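## Task

Take tube B (blue cap), now standing in rack RK at B4, and seat it fully down in bore D6 of mixer MX. Press START on the mixer and keep the tube in that bore until the mixer's green top lamp has gone dark. Don't grip anyone else's tubes, and leave them seated in their bores and wells. Every station must end up upright and level on the bench mat. Anything that stays in place only because the robot holds it doesn't count. Finish with the gripper open and the arm moved away.

## Robot and tools

Robot: one 7-joint Kinova Gen3 arm with a Robotiq 2F-85 parallel gripper and a wrist camera. There is only one arm, so every motion command holds a single row.

Workspace: the rack RK is closest to the base. Behind it, left to right, stand the mixer MX, magnet block MG, spectrophotometer SP, balance BAL and dry block DB. None is fastened, so a station that is pushed can slide or tip. From a station's front, row A is the nearest row and column 1 is the one on the left. START sits on the mixer's sloping front face. A green lamp on top shows a run in progress. If the shaking block is grabbed or bumped, the run aborts and a red lamp lights, so start it again. Pressing START while a run is going has no effect. Tubes must be pushed to the bottom of their bore.

Frame: the scene frame has its origin on the table top straight under the arm base. +z is up, and +y is to the left when facing along +x. The base may be slightly tilted. Positions are in metres and orientations are quaternions written w first. The reported hand position can be off somewhat, more so at long reach. Gripper axes: the fingers point along the gripper's +z and close along its y. end_effector_position is the point midway between the pads when they are closed. Closed fingertips extend about 19 mm past it, and open ones about 6 mm. Closing pushes the tips about 13 mm farther out, so leave that much room above a surface.

The row: 9 numbers [x, y, z, qw, qx, qy, qz, position, speed]. The first seven are an absolute target pose for the gripper in the scene frame, not an offset. Repeat the quaternion in every row to keep the orientation, because the reported one can drift. position is the absolute finger opening in [-1, 1]: +1 is fully open (85 mm), 0 is about 41 mm, about -0.8 brings the pads together, and -1 closes until something blocks the fingers (firm grip, roughly 190 to 235 N per pad). speed in [-1, 1] sets how fast the fingers move: about 20 mm/s at -1, 85 at 0 and 150 at +1. A target more than 0.6 m from the last reported position along any gripper axis is refused. On each control step the commanded pose is clamped to within 70 mm and 16 degrees of the measured pose, and position takes priority over orientation.

Tools:
- execute_actions {actions, pictures}: actions is an empty list (just report state), or one item. An item can be {rows, steps}, with 1 to 15 rows and at most 15 steps of 1/30 s each (default 15); each row lasts one step and the final row repeats. Or it can be {steps} alone, a wait of up to 300 steps counted from the previous result, reply time included. A refused call sends nothing. pictures toggles camera images.
- move {target, speed}: target is one 9-number row, an absolute pose. speed is the path's top speed in m/s, 0.002 to 0.5 (default 0.25); turning rate is capped at twice that in rad/s. The path is straight and lasts 0.5 to 10 s, and it is cut off at 10 s. It does not slow for obstacles, and the real arm can lag, stray or overshoot the speed. Finger values are sent at the start.
- wait {seconds}: 0 to 10 s with no new command.
- zoom_image {camera, region}: camera is cam_head_left, cam_head_right, cam_high, cam_low or cam_wrist. region is [x0, y0, x1, y1] in pixels of that 504x504 image, at most 504 by 504.
- read_manual {section}: only licence texts; nothing moves.
- finished_scene {scene}: ends the current scene, given by its number, which can't be undone. The next task then arrives.

Results: the state line gives end_effector_position and end_effector_quat_wxyz. position_measured_pct is about 50 - 50 x position, so 0 means fully open. If the fingers stop below about 90, they are holding something; about 90 or above means the pads met on nothing or on something tiny. Once stopped, the fingers stay put until position changes by 0.01 or more, but they re-close on their own if the object slips or gives. To let go, command an opening wider than the object. HELD marks steps on which the clearance check withheld the command. A "pose unreachable" line means that check altered or blocked it. A move adds a "move:" line: done (at rest near target), off_target, moving, held (last step blocked) or fault, plus the distance from target. limits=paced means the pose was clipped; limits=held means some steps were blocked, after which the arm may speed up sharply. "Hand target" is where the controller is currently heading. After a short action the arm continues only to the last clipped pose, so check the result and send the rest. Joint torques are reported but noisy and offset.

Hazards: contact torque at a joint's load limit (48.6 N m for the first four joints, 30.6 for the wrist joints, held load included) causes a TORQUE FAULT: a 10 s stop, and the rest of the call is dropped. Holding loads heats motors: MOTOR HOT appears from 60 °C, and at 75 °C an OVER-TEMPERATURE FAULT lets the arm sag. Faster moves and targets set deeper past a contact hit and press harder. Avoid drops, slips, slams and hard shoves, and never knock anything off the table. Loose objects may occasionally get nudged by outside pushes.

Each tool is called after "Call:" in YAML: its name, and indented under it one key for each argument.

## Session

Call:
execute_actions:
  actions: []

Scene clock: 0.00 s of 9600.00 s.
end_effector_position=(+0.0844, -0.3862, +0.2402) position_measured_pct=0.0 end_effector_quat_wxyz=(+0.246, -0.186, +0.863, +0.401)
Joint positions: [ 1.788  1.076 -0.515  1.089 -0.06   1.893  3.289]
Joint velocities: [ 0.     0.    -0.    -0.001  0.     0.     0.   ]
Joint torques (N m, as the joint torque sensors report them, + toward a larger angle): no reading
Hand target: +0.084, -0.386, +0.240; +0.246, -0.186, +0.863, +0.401

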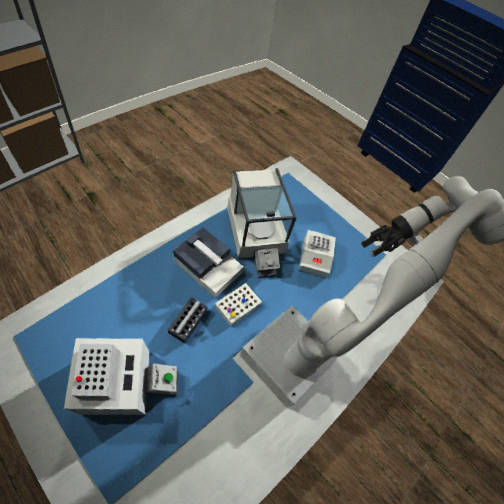

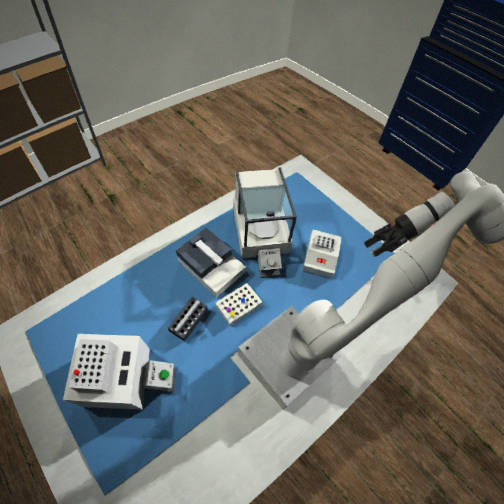

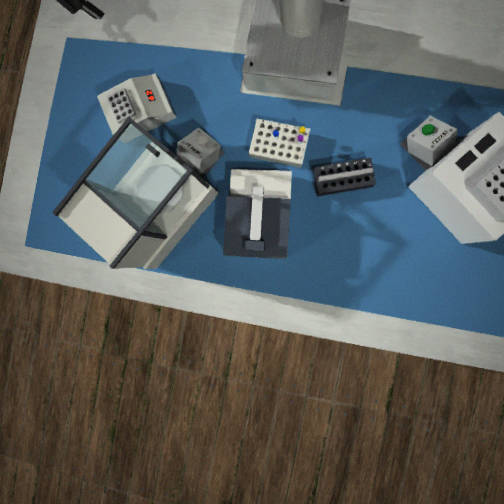

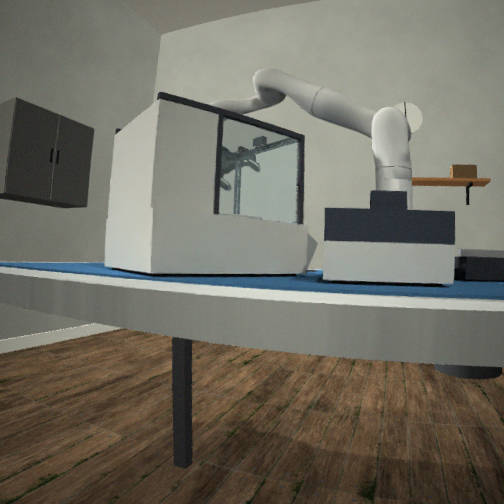

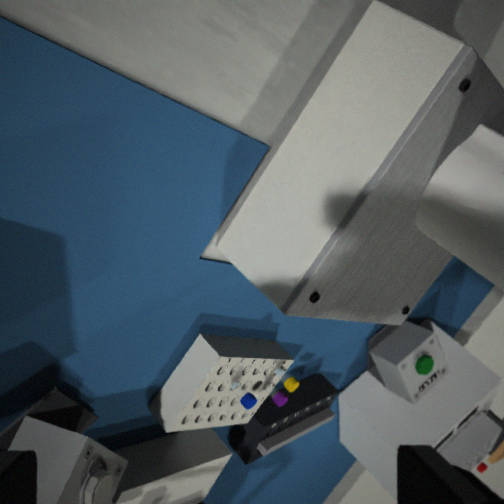

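Call:
zoom_image:
  camera: "cam_high"
  region: [220, 90, 504, 260]

Call:
zoom_image:
  camera: "cam_head_left"
  region: [40, 270, 290, 430]

Region (220, 90, 504, 260) of cam_high's 504x504 image, scaled by 1.775, with more detail than that image has; it fills the top 302 rows of this view, and the rest is white.

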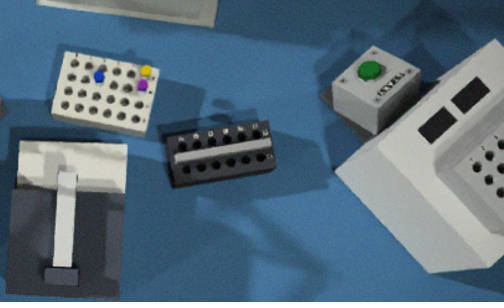

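Region (40, 270, 290, 430) of cam_head_left's 504x504 image, scaled by 2.016, with more detail than that image has; it fills the top 323 rows of this view, and the rest is white.

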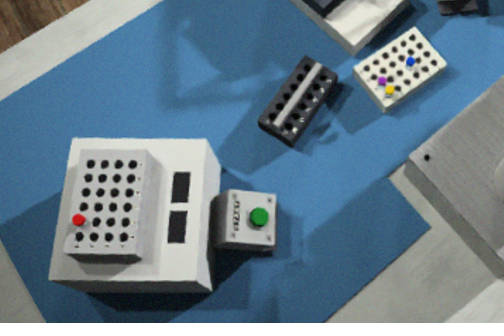

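Call:
move:
  target: [0.25, 0.0, 0.35, 0, 1, 0, 0, 1, 0]
  speed: 0.3

Scene clock: 13.77 s of 9600.00 s.
end_effector_position=(+0.2512, +0.0001, +0.3504) position_measured_pct=0.0 end_effector_quat_wxyz=(+0.000, +1.000, +0.001, +0.002)
Joint positions: [ 1.734  0.232 -1.998  2.051  0.237  1.198  4.319]
Joint velocities: [ 0.014  0.012 -0.015  0.006  0.01  -0.002 -0.014]
Joint torques (N m, as the joint torque sensors report them, + toward a larger angle): [ 0.01  0.34 -1.65 -7.85  0.05 -0.26  0.18]
Hand target: +0.251, -0.000, +0.350; -0.000, +1.000, +0.000, +0.002
Off the commanded pose: 0.001 m, 0 deg.
move: done

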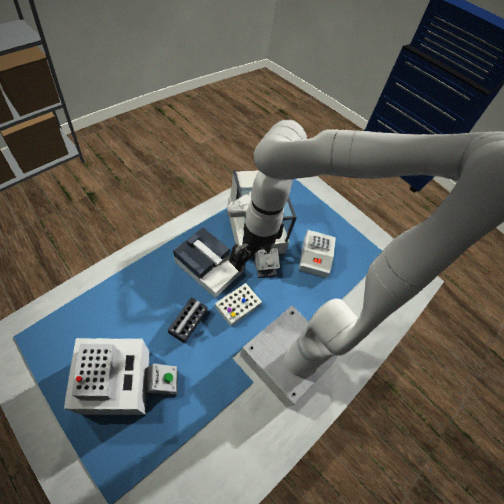

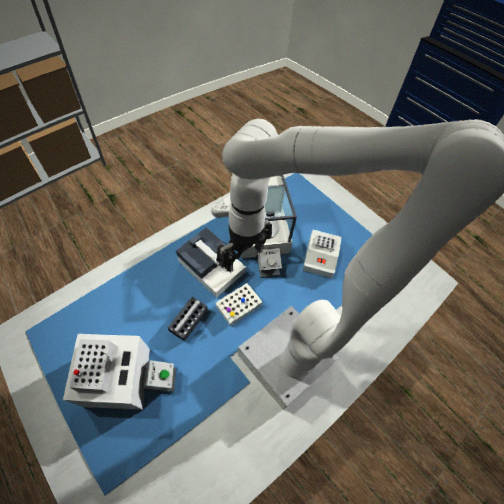

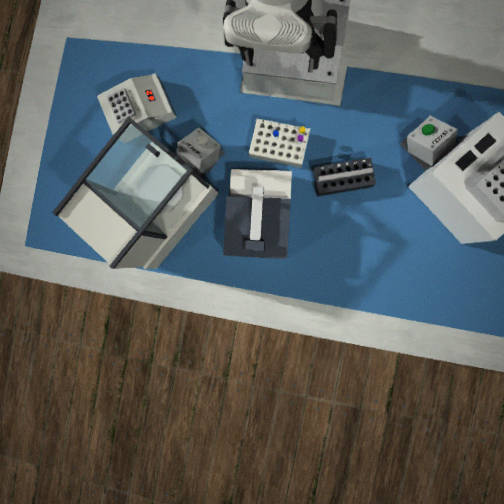

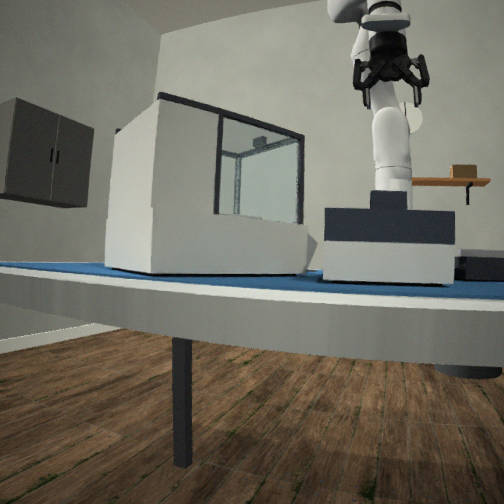

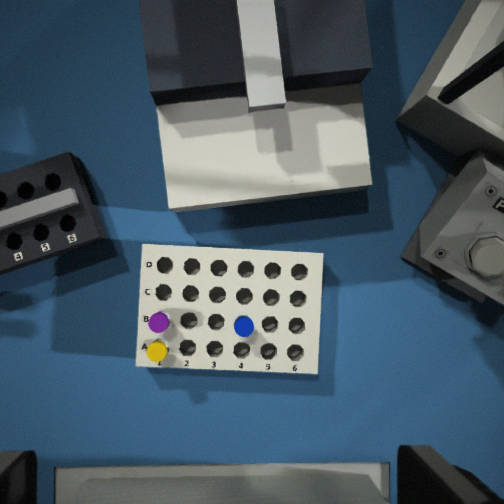

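Call:
move:
  target: [0.253, 0.005, 0.14, 0, 1, 0, 0, 0, 0]
  speed: 0.25

Scene clock: 21.03 s of 9600.00 s.
end_effector_position=(+0.2530, +0.0052, +0.1403) position_measured_pct=49.6 end_effector_quat_wxyz=(-0.002, +1.000, -0.000, -0.000)
Joint positions: [ 0.519  0.518 -0.798  2.441  0.879  0.484  3.652]
Joint velocities: [-0.034 -0.001  0.006  0.005  0.02  -0.002 -0.03 ]
Joint torques (N m, as the joint torque sensors report them, + toward a larger angle): [  0.26 -10.18  -1.71  -2.35   0.15  -0.53   0.57]
Hand target: +0.253, +0.006, +0.140; -0.002, +1.000, +0.001, +0.000
Off the commanded pose: 0.000 m, 0 deg.
move: done; limits=paced

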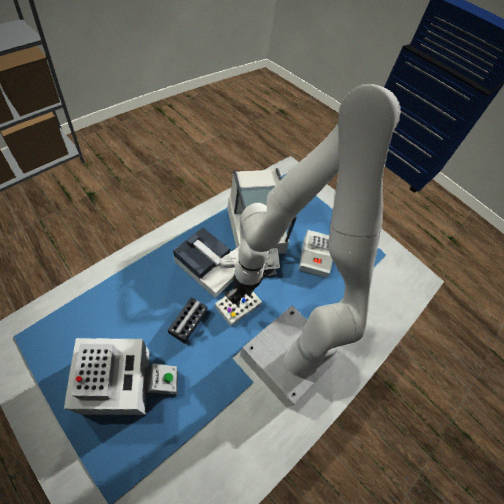

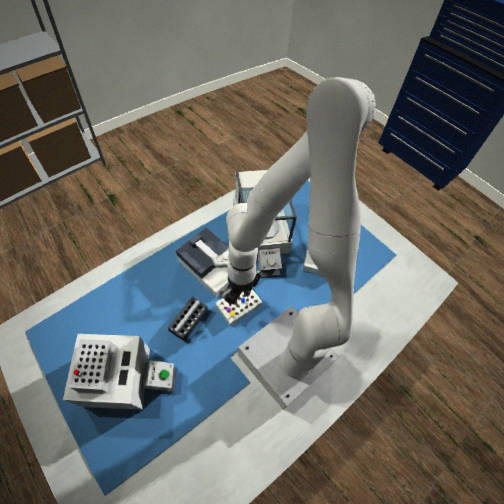

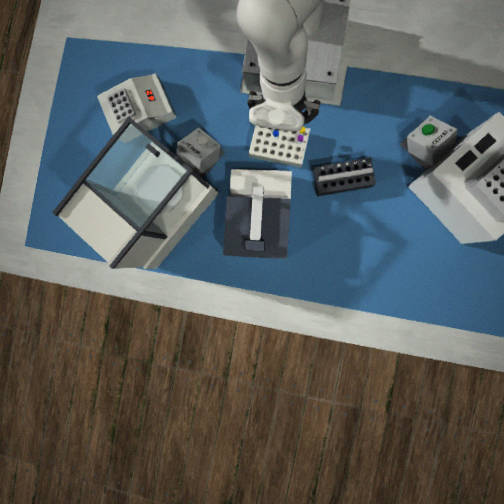

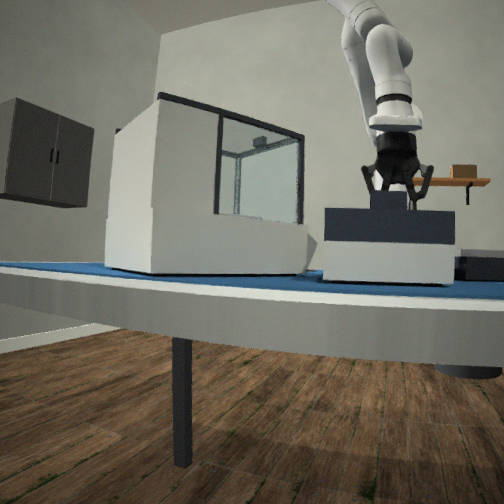

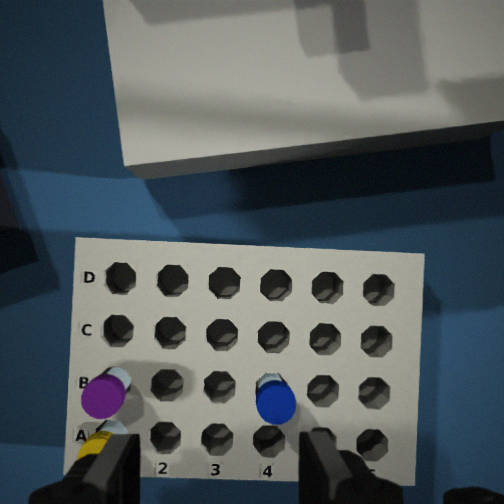

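Call:
move:
  target: [0.256, -0.014, 0.11, 0, 1, 0, 0, 0, 0]
  speed: 0.1

Scene clock: 37.37 s of 9600.00 s.
end_effector_position=(+0.2560, -0.0141, +0.1102) position_measured_pct=49.6 end_effector_quat_wxyz=(-0.000, +1.000, -0.000, -0.000)
Joint positions: [ 0.464  0.599 -0.643  2.459  1.108  0.396  3.514]
Joint velocities: [-0.014  0.004  0.012  0.006  0.026 -0.01  -0.028]
Joint torques (N m, as the joint torque sensors report them, + toward a larger angle): [ -0.27 -11.09  -1.45  -2.03   0.07  -0.13   0.19]
Hand target: +0.256, -0.014, +0.110; -0.000, +1.000, +0.000, -0.000
Off the commanded pose: 0.000 m, 0 deg.
move: done

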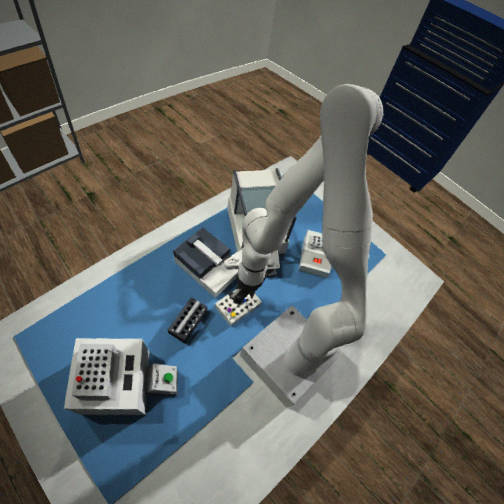

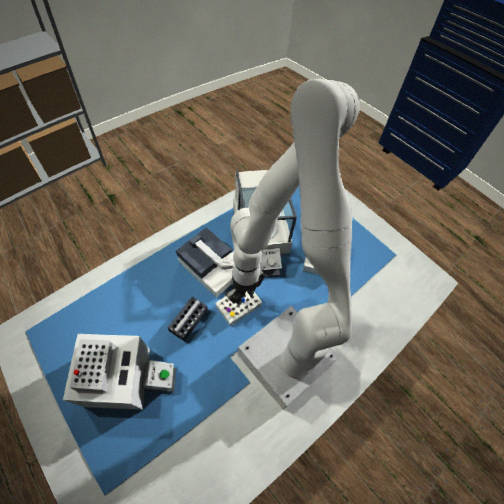

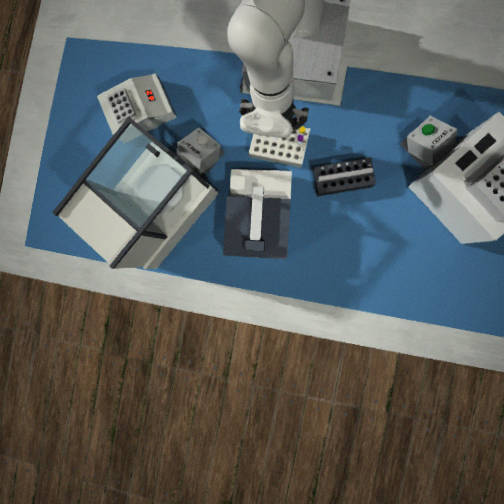

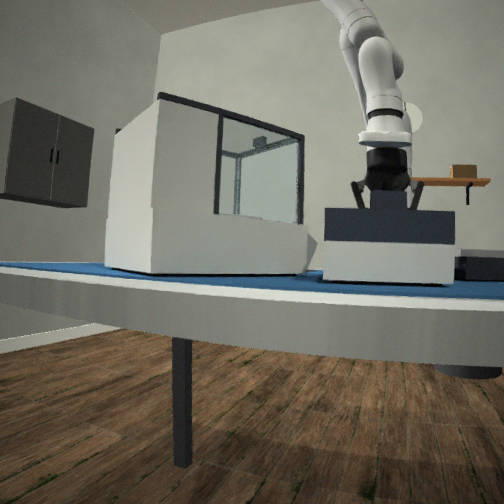

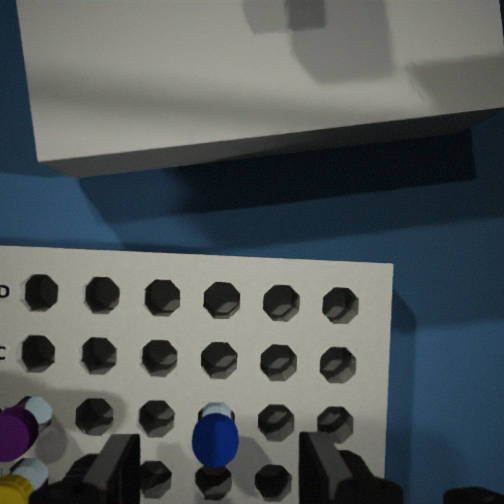

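Call:
move:
  target: [0.256, -0.013, 0.073, 0, 1, 0, 0, -0.3, 0]
  speed: 0.05

Scene clock: 43.50 s of 9600.00 s.
end_effector_position=(+0.2558, -0.0130, +0.0746) position_measured_pct=65.1 end_effector_quat_wxyz=(-0.000, +1.000, +0.000, -0.001)
Joint positions: [ 0.354  0.711 -0.505  2.477  1.51   0.33   3.13 ]
Joint velocities: [-0.003  0.002 -0.015  0.029  0.164  0.014 -0.175]
Joint torques (N m, as the joint torque sensors report them, + toward a larger angle): [-0.06 -7.84 -0.03 -1.97  0.49 -0.04  0.34]
Hand target: +0.256, -0.013, +0.073; -0.001, +1.000, +0.000, -0.001
Off the commanded pose: 0.002 m, 0 deg.
move: done

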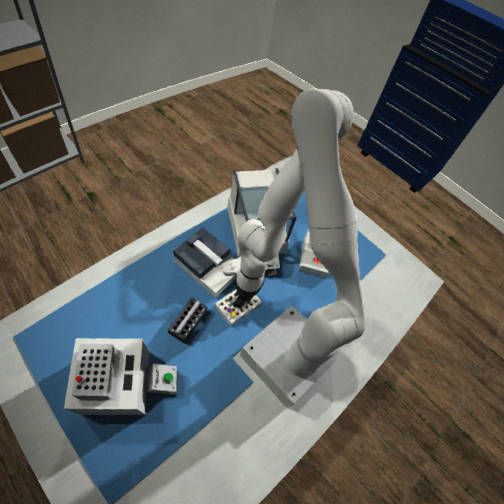

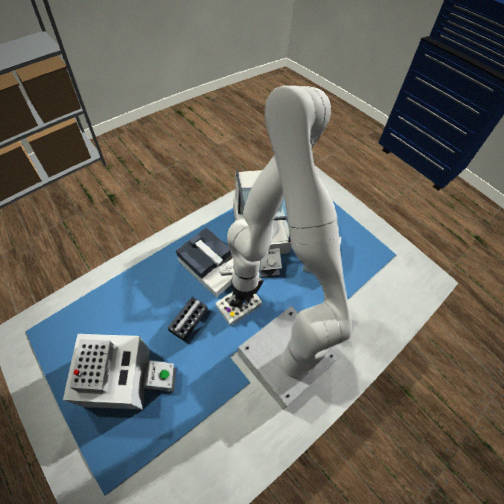

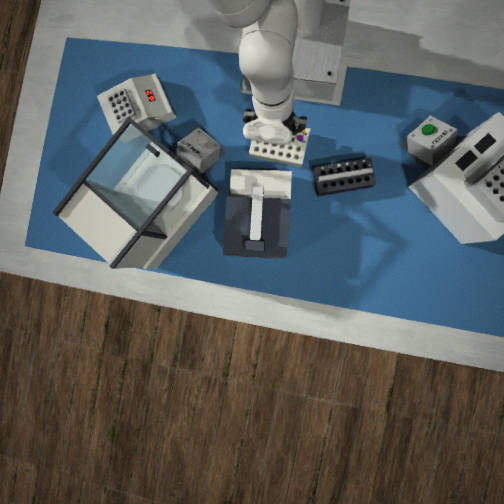

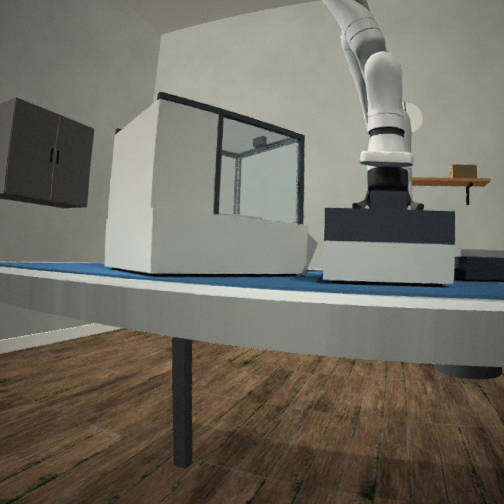

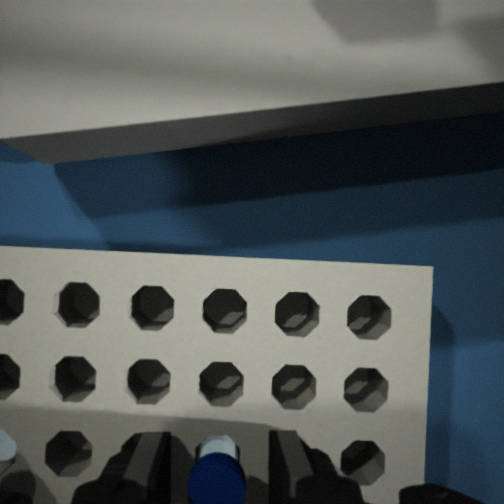

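Call:
move:
  target: [0.256, -0.013, 0.081, 0, 1, 0, 0, -0.3, 0]
  speed: 0.03

Call:
execute_actions:
  actions:
    - {"rows": [[0.256, -0.013, 0.081, 0, 1, 0, 0, -1, -0.5]], "steps": 15}
  pictures: false

Call:
wait:
  seconds: 0.7

Scene clock: 47.90 s of 9600.00 s.
end_effector_position=(+0.2559, -0.0130, +0.0808) position_measured_pct=65.1 end_effector_quat_wxyz=(+0.000, +1.000, +0.000, +0.000)
Joint positions: [ 0.356  0.687 -0.509  2.477  1.439  0.325  3.197]
Joint velocities: [ 0.003 -0.006 -0.003 -0.005 -0.04   0.001  0.043]
Joint torques (N m, as the joint torque sensors report them, + toward a larger angle): [ -0.96 -12.    -1.5   -0.63  -0.24  -0.15   0.09]
Hand target: +0.256, -0.013, +0.081; +0.000, +1.000, +0.000, +0.000
Off the commanded pose: 0.000 m, 0 deg.
move: done

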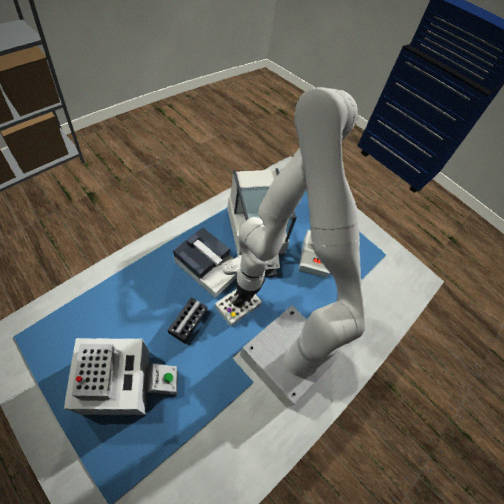

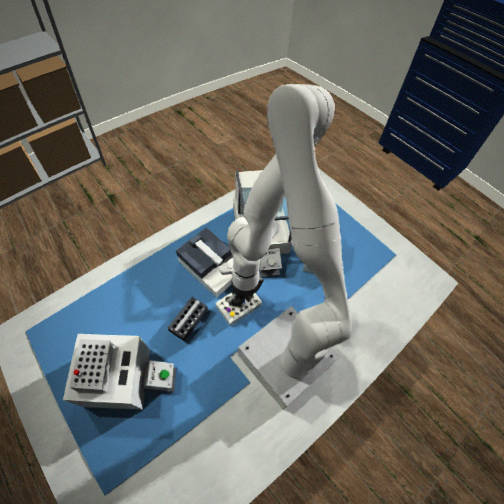

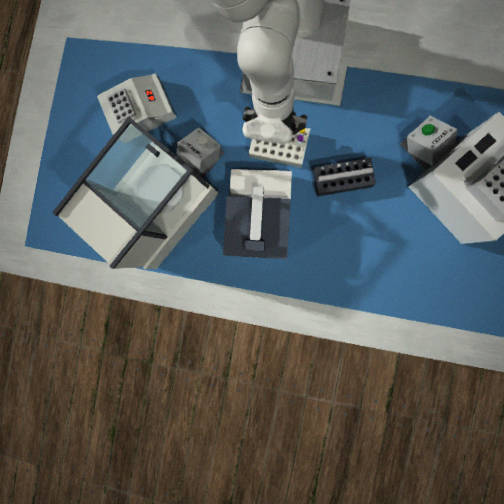

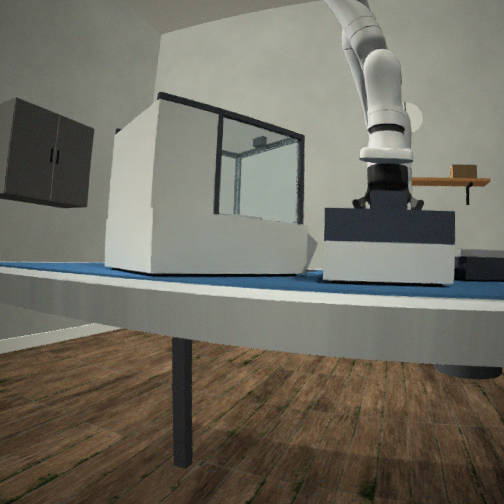

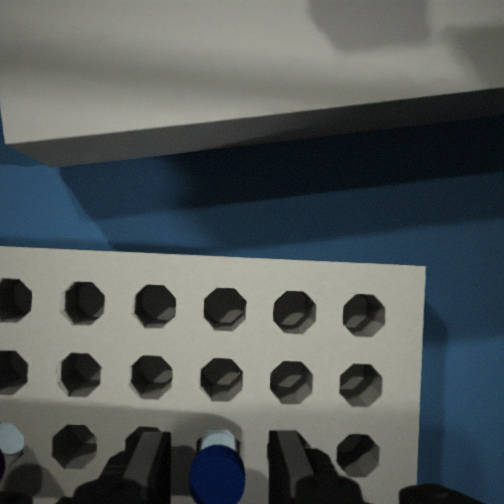

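Scene clock: 48.40 s of 9600.00 s.
end_effector_position=(+0.2560, -0.0129, +0.0811) position_measured_pct=83.3 end_effector_quat_wxyz=(-0.000, +1.000, +0.000, +0.000)
Joint positions: [ 0.357  0.685 -0.509  2.476  1.434  0.325  3.202]
Joint velocities: [-0.    -0.004 -0.001  0.002 -0.002 -0.    -0.   ]
Joint torques (N m, as the joint torque sensors report them, + toward a larger angle): [ -0.2  -11.24  -1.13  -0.67   0.    -0.32   0.05]
Hand target: +0.256, -0.013, +0.081; +0.000, +1.000, -0.000, +0.000
Off the commanded pose: 0.000 m, 0 deg.
Steps of this call (steps 1 to 15: all 15 steps of this action). Readings (end_effector_position | what the end effector reports):
1: (+0.2559, -0.0130, +0.0808) | position_measured_pct=65.1
2: (+0.2559, -0.0130, +0.0809) | position_measured_pct=65.5
4: (+0.2560, -0.0130, +0.0809) | position_measured_pct=67.9
8: (+0.2560, -0.0130, +0.0810) | position_measured_pct=75.0
15: the state above

Scene clock: 49.10 s of 9600.00 s.
end_effector_position=(+0.2560, -0.0129, +0.0812) position_measured_pct=83.7 end_effector_quat_wxyz=(-0.000, +1.000, +0.000, +0.000)
Joint positions: [ 0.357  0.685 -0.509  2.477  1.434  0.325  3.202]
Joint velocities: [-0.001  0.    -0.001  0.001 -0.     0.    -0.001]
Joint torques (N m, as the joint torque sensors report them, + toward a larger angle): [ -0.43 -11.6   -0.85  -0.92  -0.21   0.13  -0.32]
Hand target: +0.256, -0.013, +0.081; +0.000, +1.000, -0.000, +0.000
Off the commanded pose: 0.000 m, 0 deg.
Steps of this call (steps 1 to 21: nothing new was sent). Readings (end_effector_position | what the end effector reports):
1: (+0.2560, -0.0129, +0.0812) | position_measured_pct=83.7
2: (+0.2560, -0.0129, +0.0812) | position_measured_pct=83.7
4: (+0.2560, -0.0129, +0.0812) | position_measured_pct=83.7
8: (+0.2560, -0.0129, +0.0812) | position_measured_pct=83.7
21: the state above

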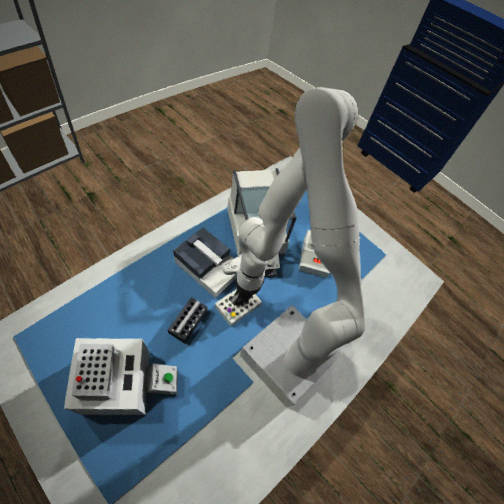

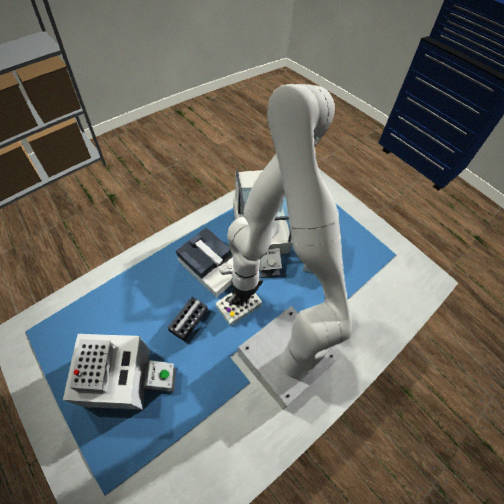

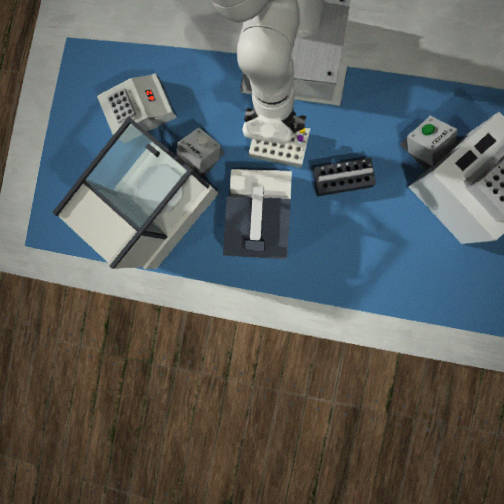

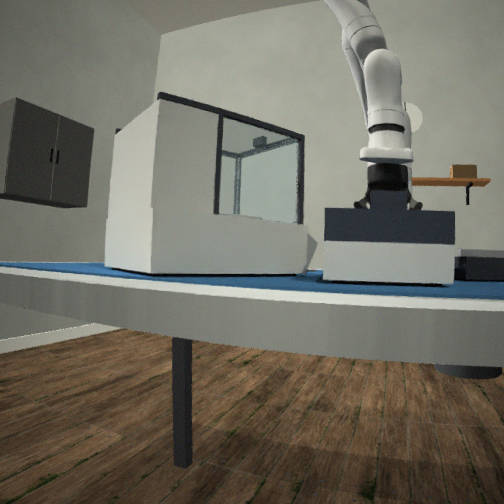

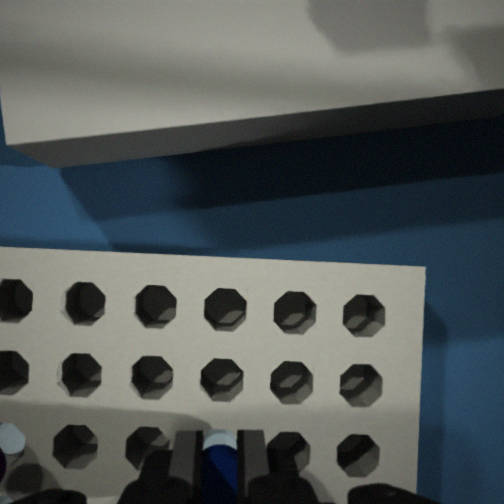

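Call:
move:
  target: [0.256, -0.013, 0.26, 0, 1, 0, 0, -1, 0]
  speed: 0.12

Scene clock: 52.43 s of 9600.00 s.
end_effector_position=(+0.2562, -0.0138, +0.2597) position_measured_pct=83.7 end_effector_quat_wxyz=(+0.002, +1.000, +0.000, +0.000)
Joint positions: [ 0.926  0.154 -1.047  2.244  0.197  0.832  4.431]
Joint velocities: [ 0.012 -0.009  0.003 -0.001 -0.009  0.     0.014]
Joint torques (N m, as the joint torque sensors report them, + toward a larger angle): [ 0.17 -5.78 -0.49 -6.   -0.4  -0.48  0.05]
Hand target: +0.256, -0.014, +0.260; +0.002, +1.000, -0.000, +0.000
Off the commanded pose: 0.001 m, 0 deg.
move: done

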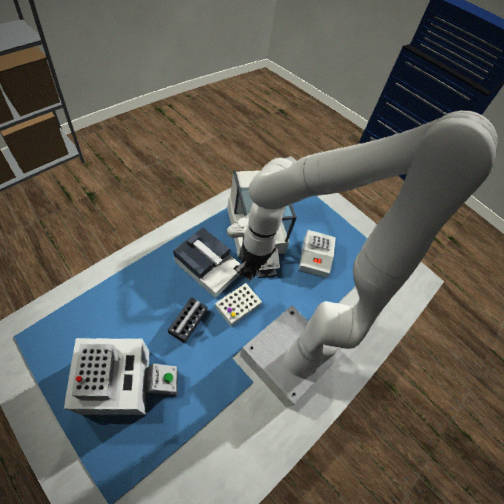

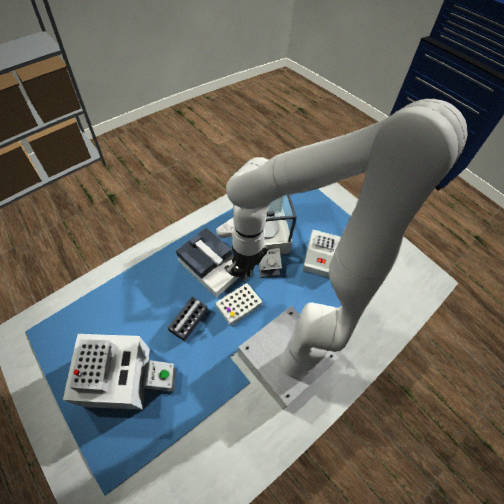

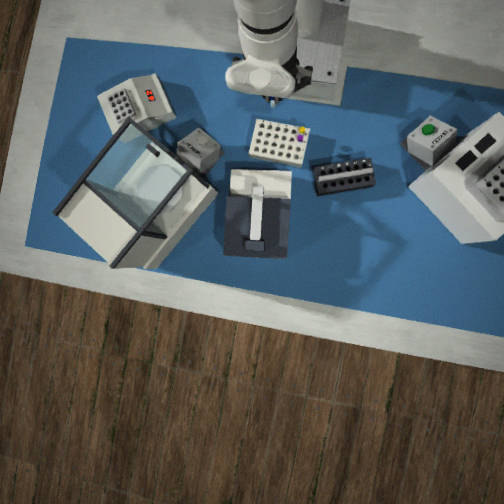

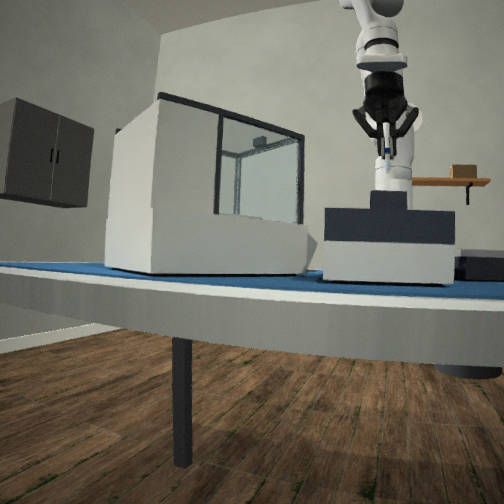

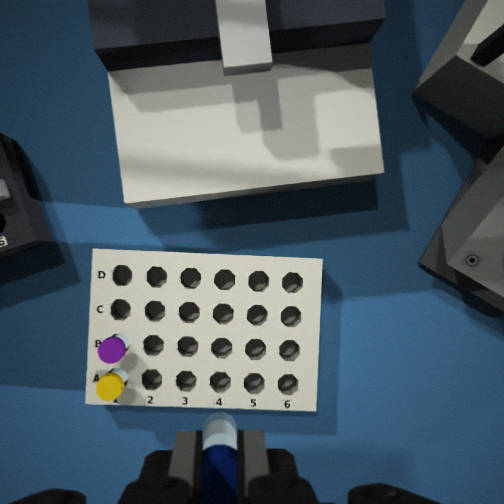

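Call:
move:
  target: [0.25, 0.42, 0.36, 0, 0.921, 0.389, 0, -1, 0]
  speed: 0.25

Scene clock: 66.83 s of 9600.00 s.
end_effector_position=(+0.2503, +0.4209, +0.3604) position_measured_pct=83.7 end_effector_quat_wxyz=(-0.002, +0.922, +0.388, +0.002)
Joint positions: [-0.459  0.663 -1.11   1.335  0.587  1.492  3.955]
Joint velocities: [-0.007  0.004  0.001 -0.003  0.002  0.002  0.002]
Joint torques (N m, as the joint torque sensors report them, + toward a larger angle): [ -0.22 -16.87  -4.24  -7.27  -0.2   -0.28   0.19]
Hand target: +0.250, +0.421, +0.360; -0.002, +0.922, +0.388, +0.001
Off the commanded pose: 0.001 m, 0 deg.
move: done

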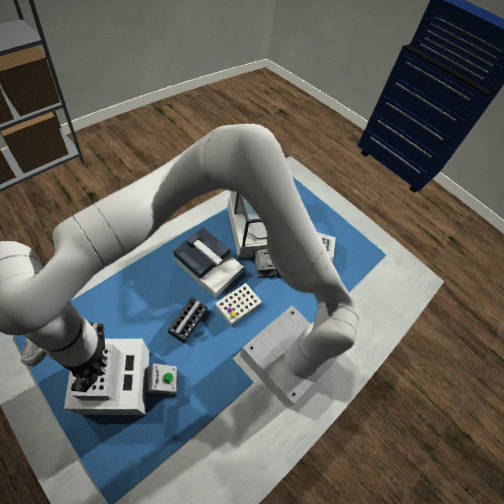

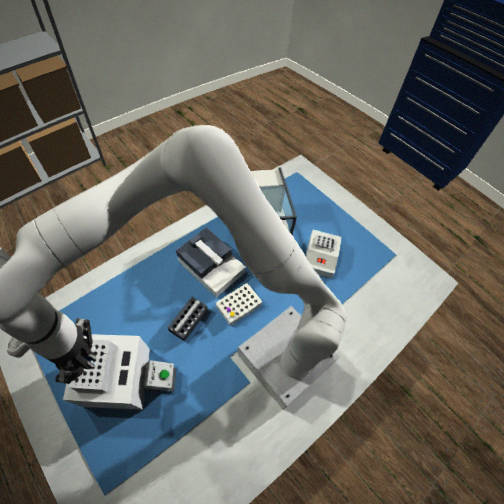

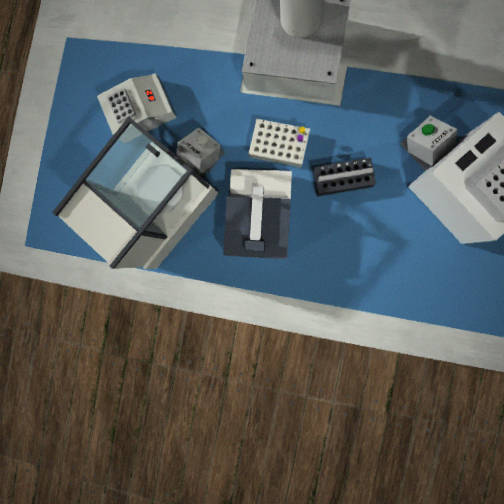

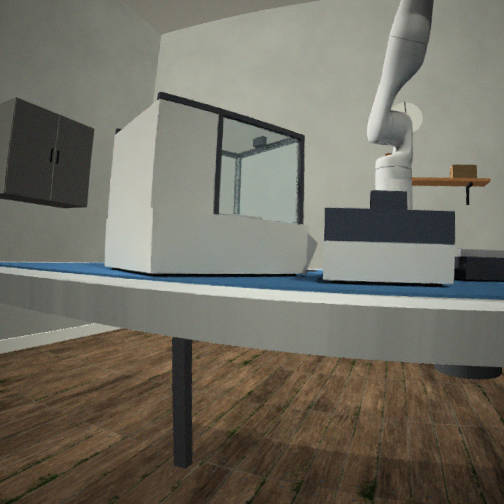

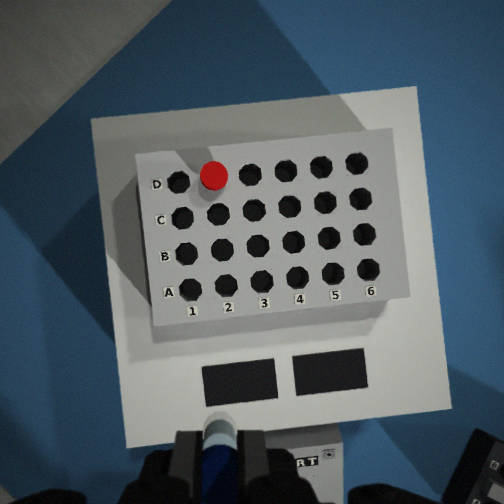

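Call:
move:
  target: [0.373, 0.446, 0.30, 0, 0.921, 0.389, 0, -1, 0]
  speed: 0.15

Scene clock: 76.10 s of 9600.00 s.
end_effector_position=(+0.3732, +0.4457, +0.3004) position_measured_pct=83.7 end_effector_quat_wxyz=(+0.000, +0.921, +0.389, +0.000)
Joint positions: [-0.471  0.889 -1.008  1.066  0.721  1.521  4.171]
Joint velocities: [-0.004  0.008  0.002 -0.007  0.001  0.003  0.004]
Joint torques (N m, as the joint torque sensors report them, + toward a larger angle): [ -0.13 -22.22  -5.39  -7.06  -0.26  -0.37   0.13]
Hand target: +0.373, +0.446, +0.300; +0.000, +0.921, +0.389, -0.000
Off the commanded pose: 0.001 m, 0 deg.
move: done

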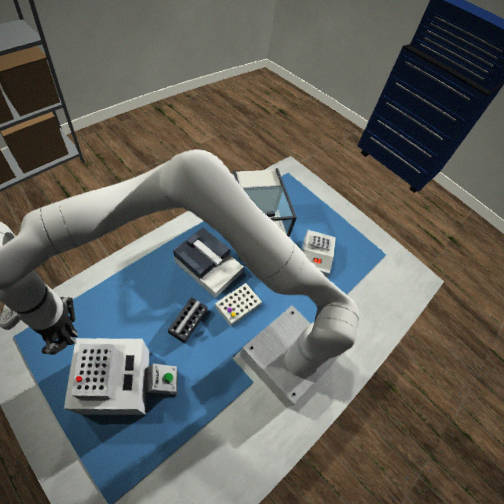

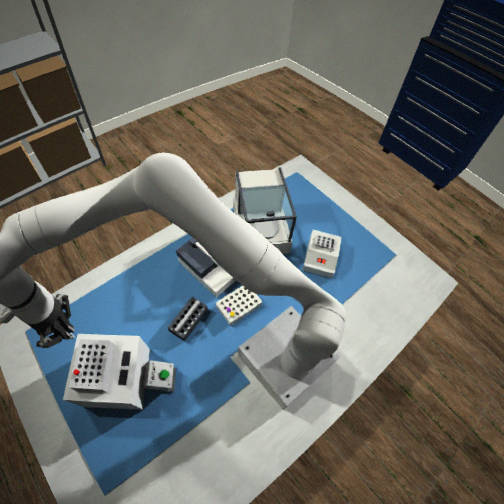

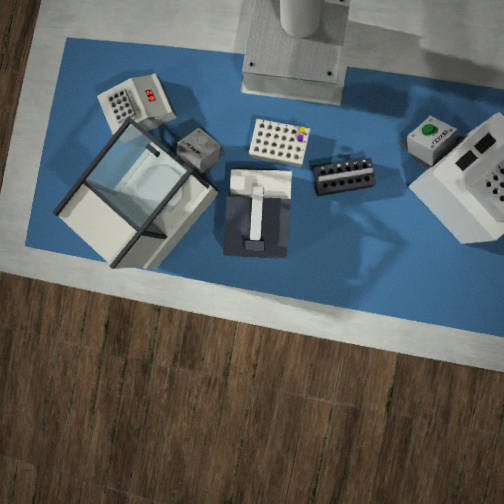

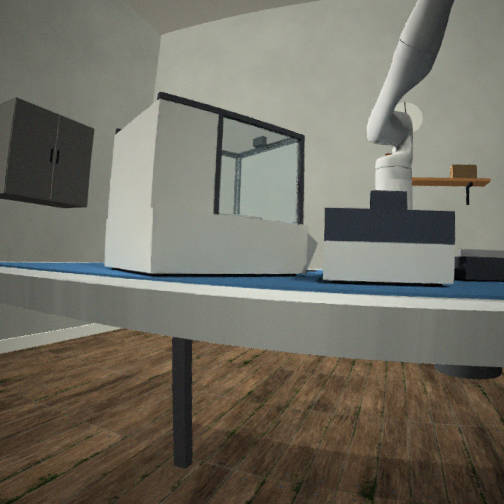

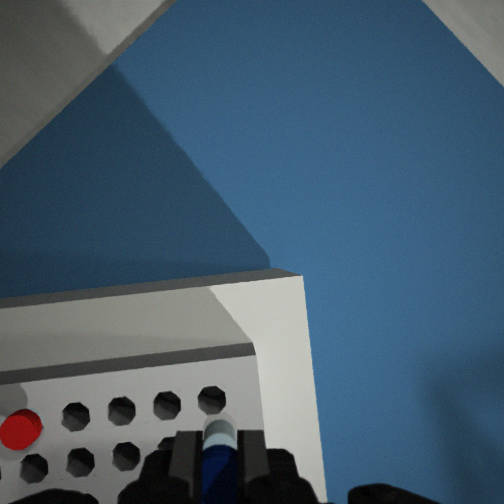

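Call:
move:
  target: [0.373, 0.450, 0.275, 0, 0.921, 0.389, 0, -1, 0]
  speed: 0.05

Scene clock: 85.17 s of 9600.00 s.
end_effector_position=(+0.3730, +0.4500, +0.2751) position_measured_pct=83.7 end_effector_quat_wxyz=(-0.000, +0.921, +0.389, +0.000)
Joint positions: [-0.473  0.918 -0.998  1.1    0.738  1.471  4.153]
Joint velocities: [-0.001  0.002  0.001  0.003  0.001 -0.002 -0.003]
Joint torques (N m, as the joint torque sensors report them, + toward a larger angle): [ -0.55 -22.1   -5.04  -6.48  -0.18  -0.43   0.59]
Hand target: +0.373, +0.450, +0.275; -0.000, +0.921, +0.389, -0.000
Off the commanded pose: 0.000 m, 0 deg.
move: done

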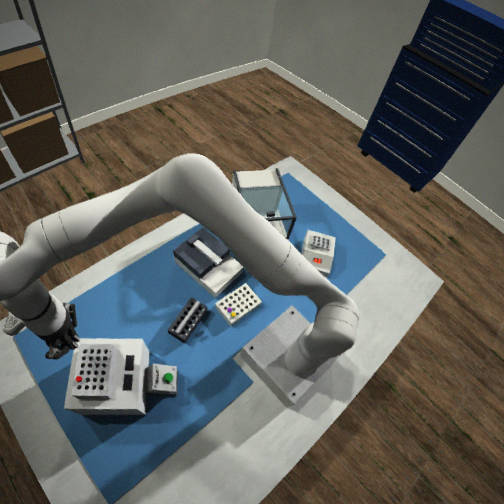

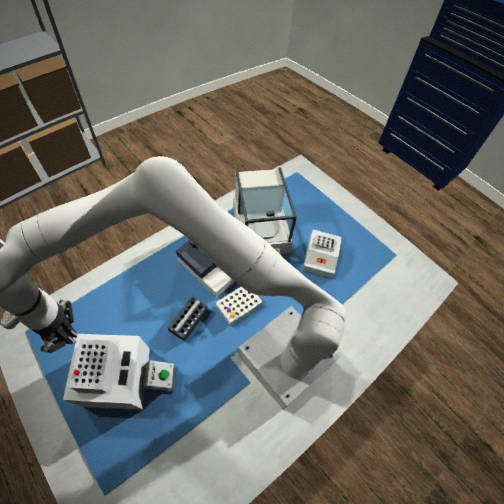

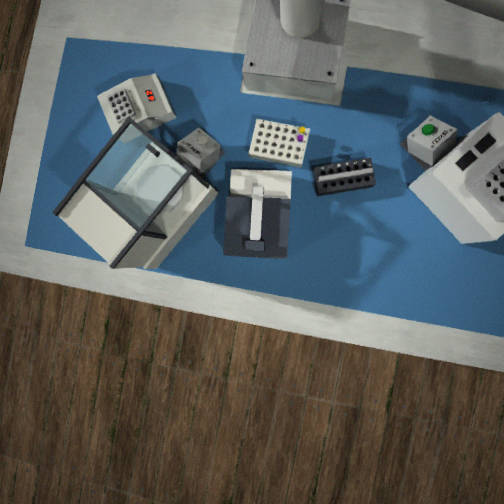

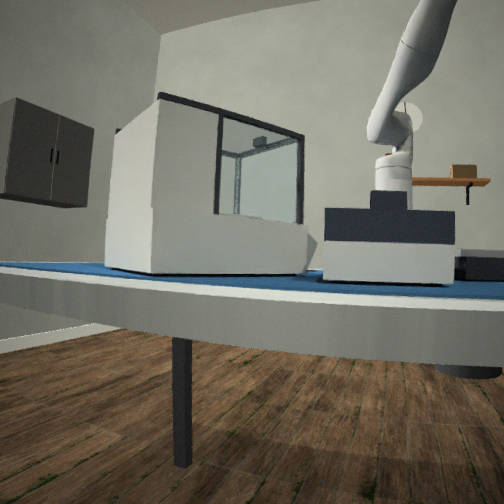

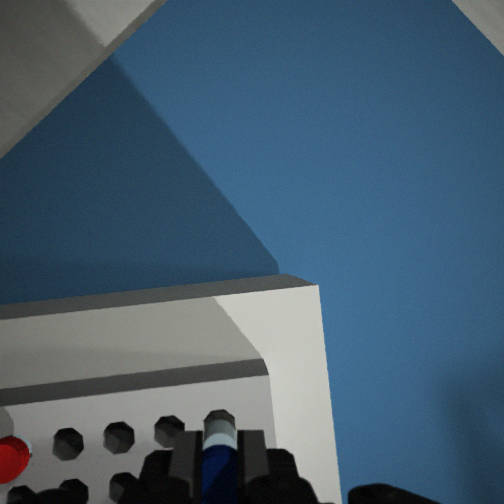

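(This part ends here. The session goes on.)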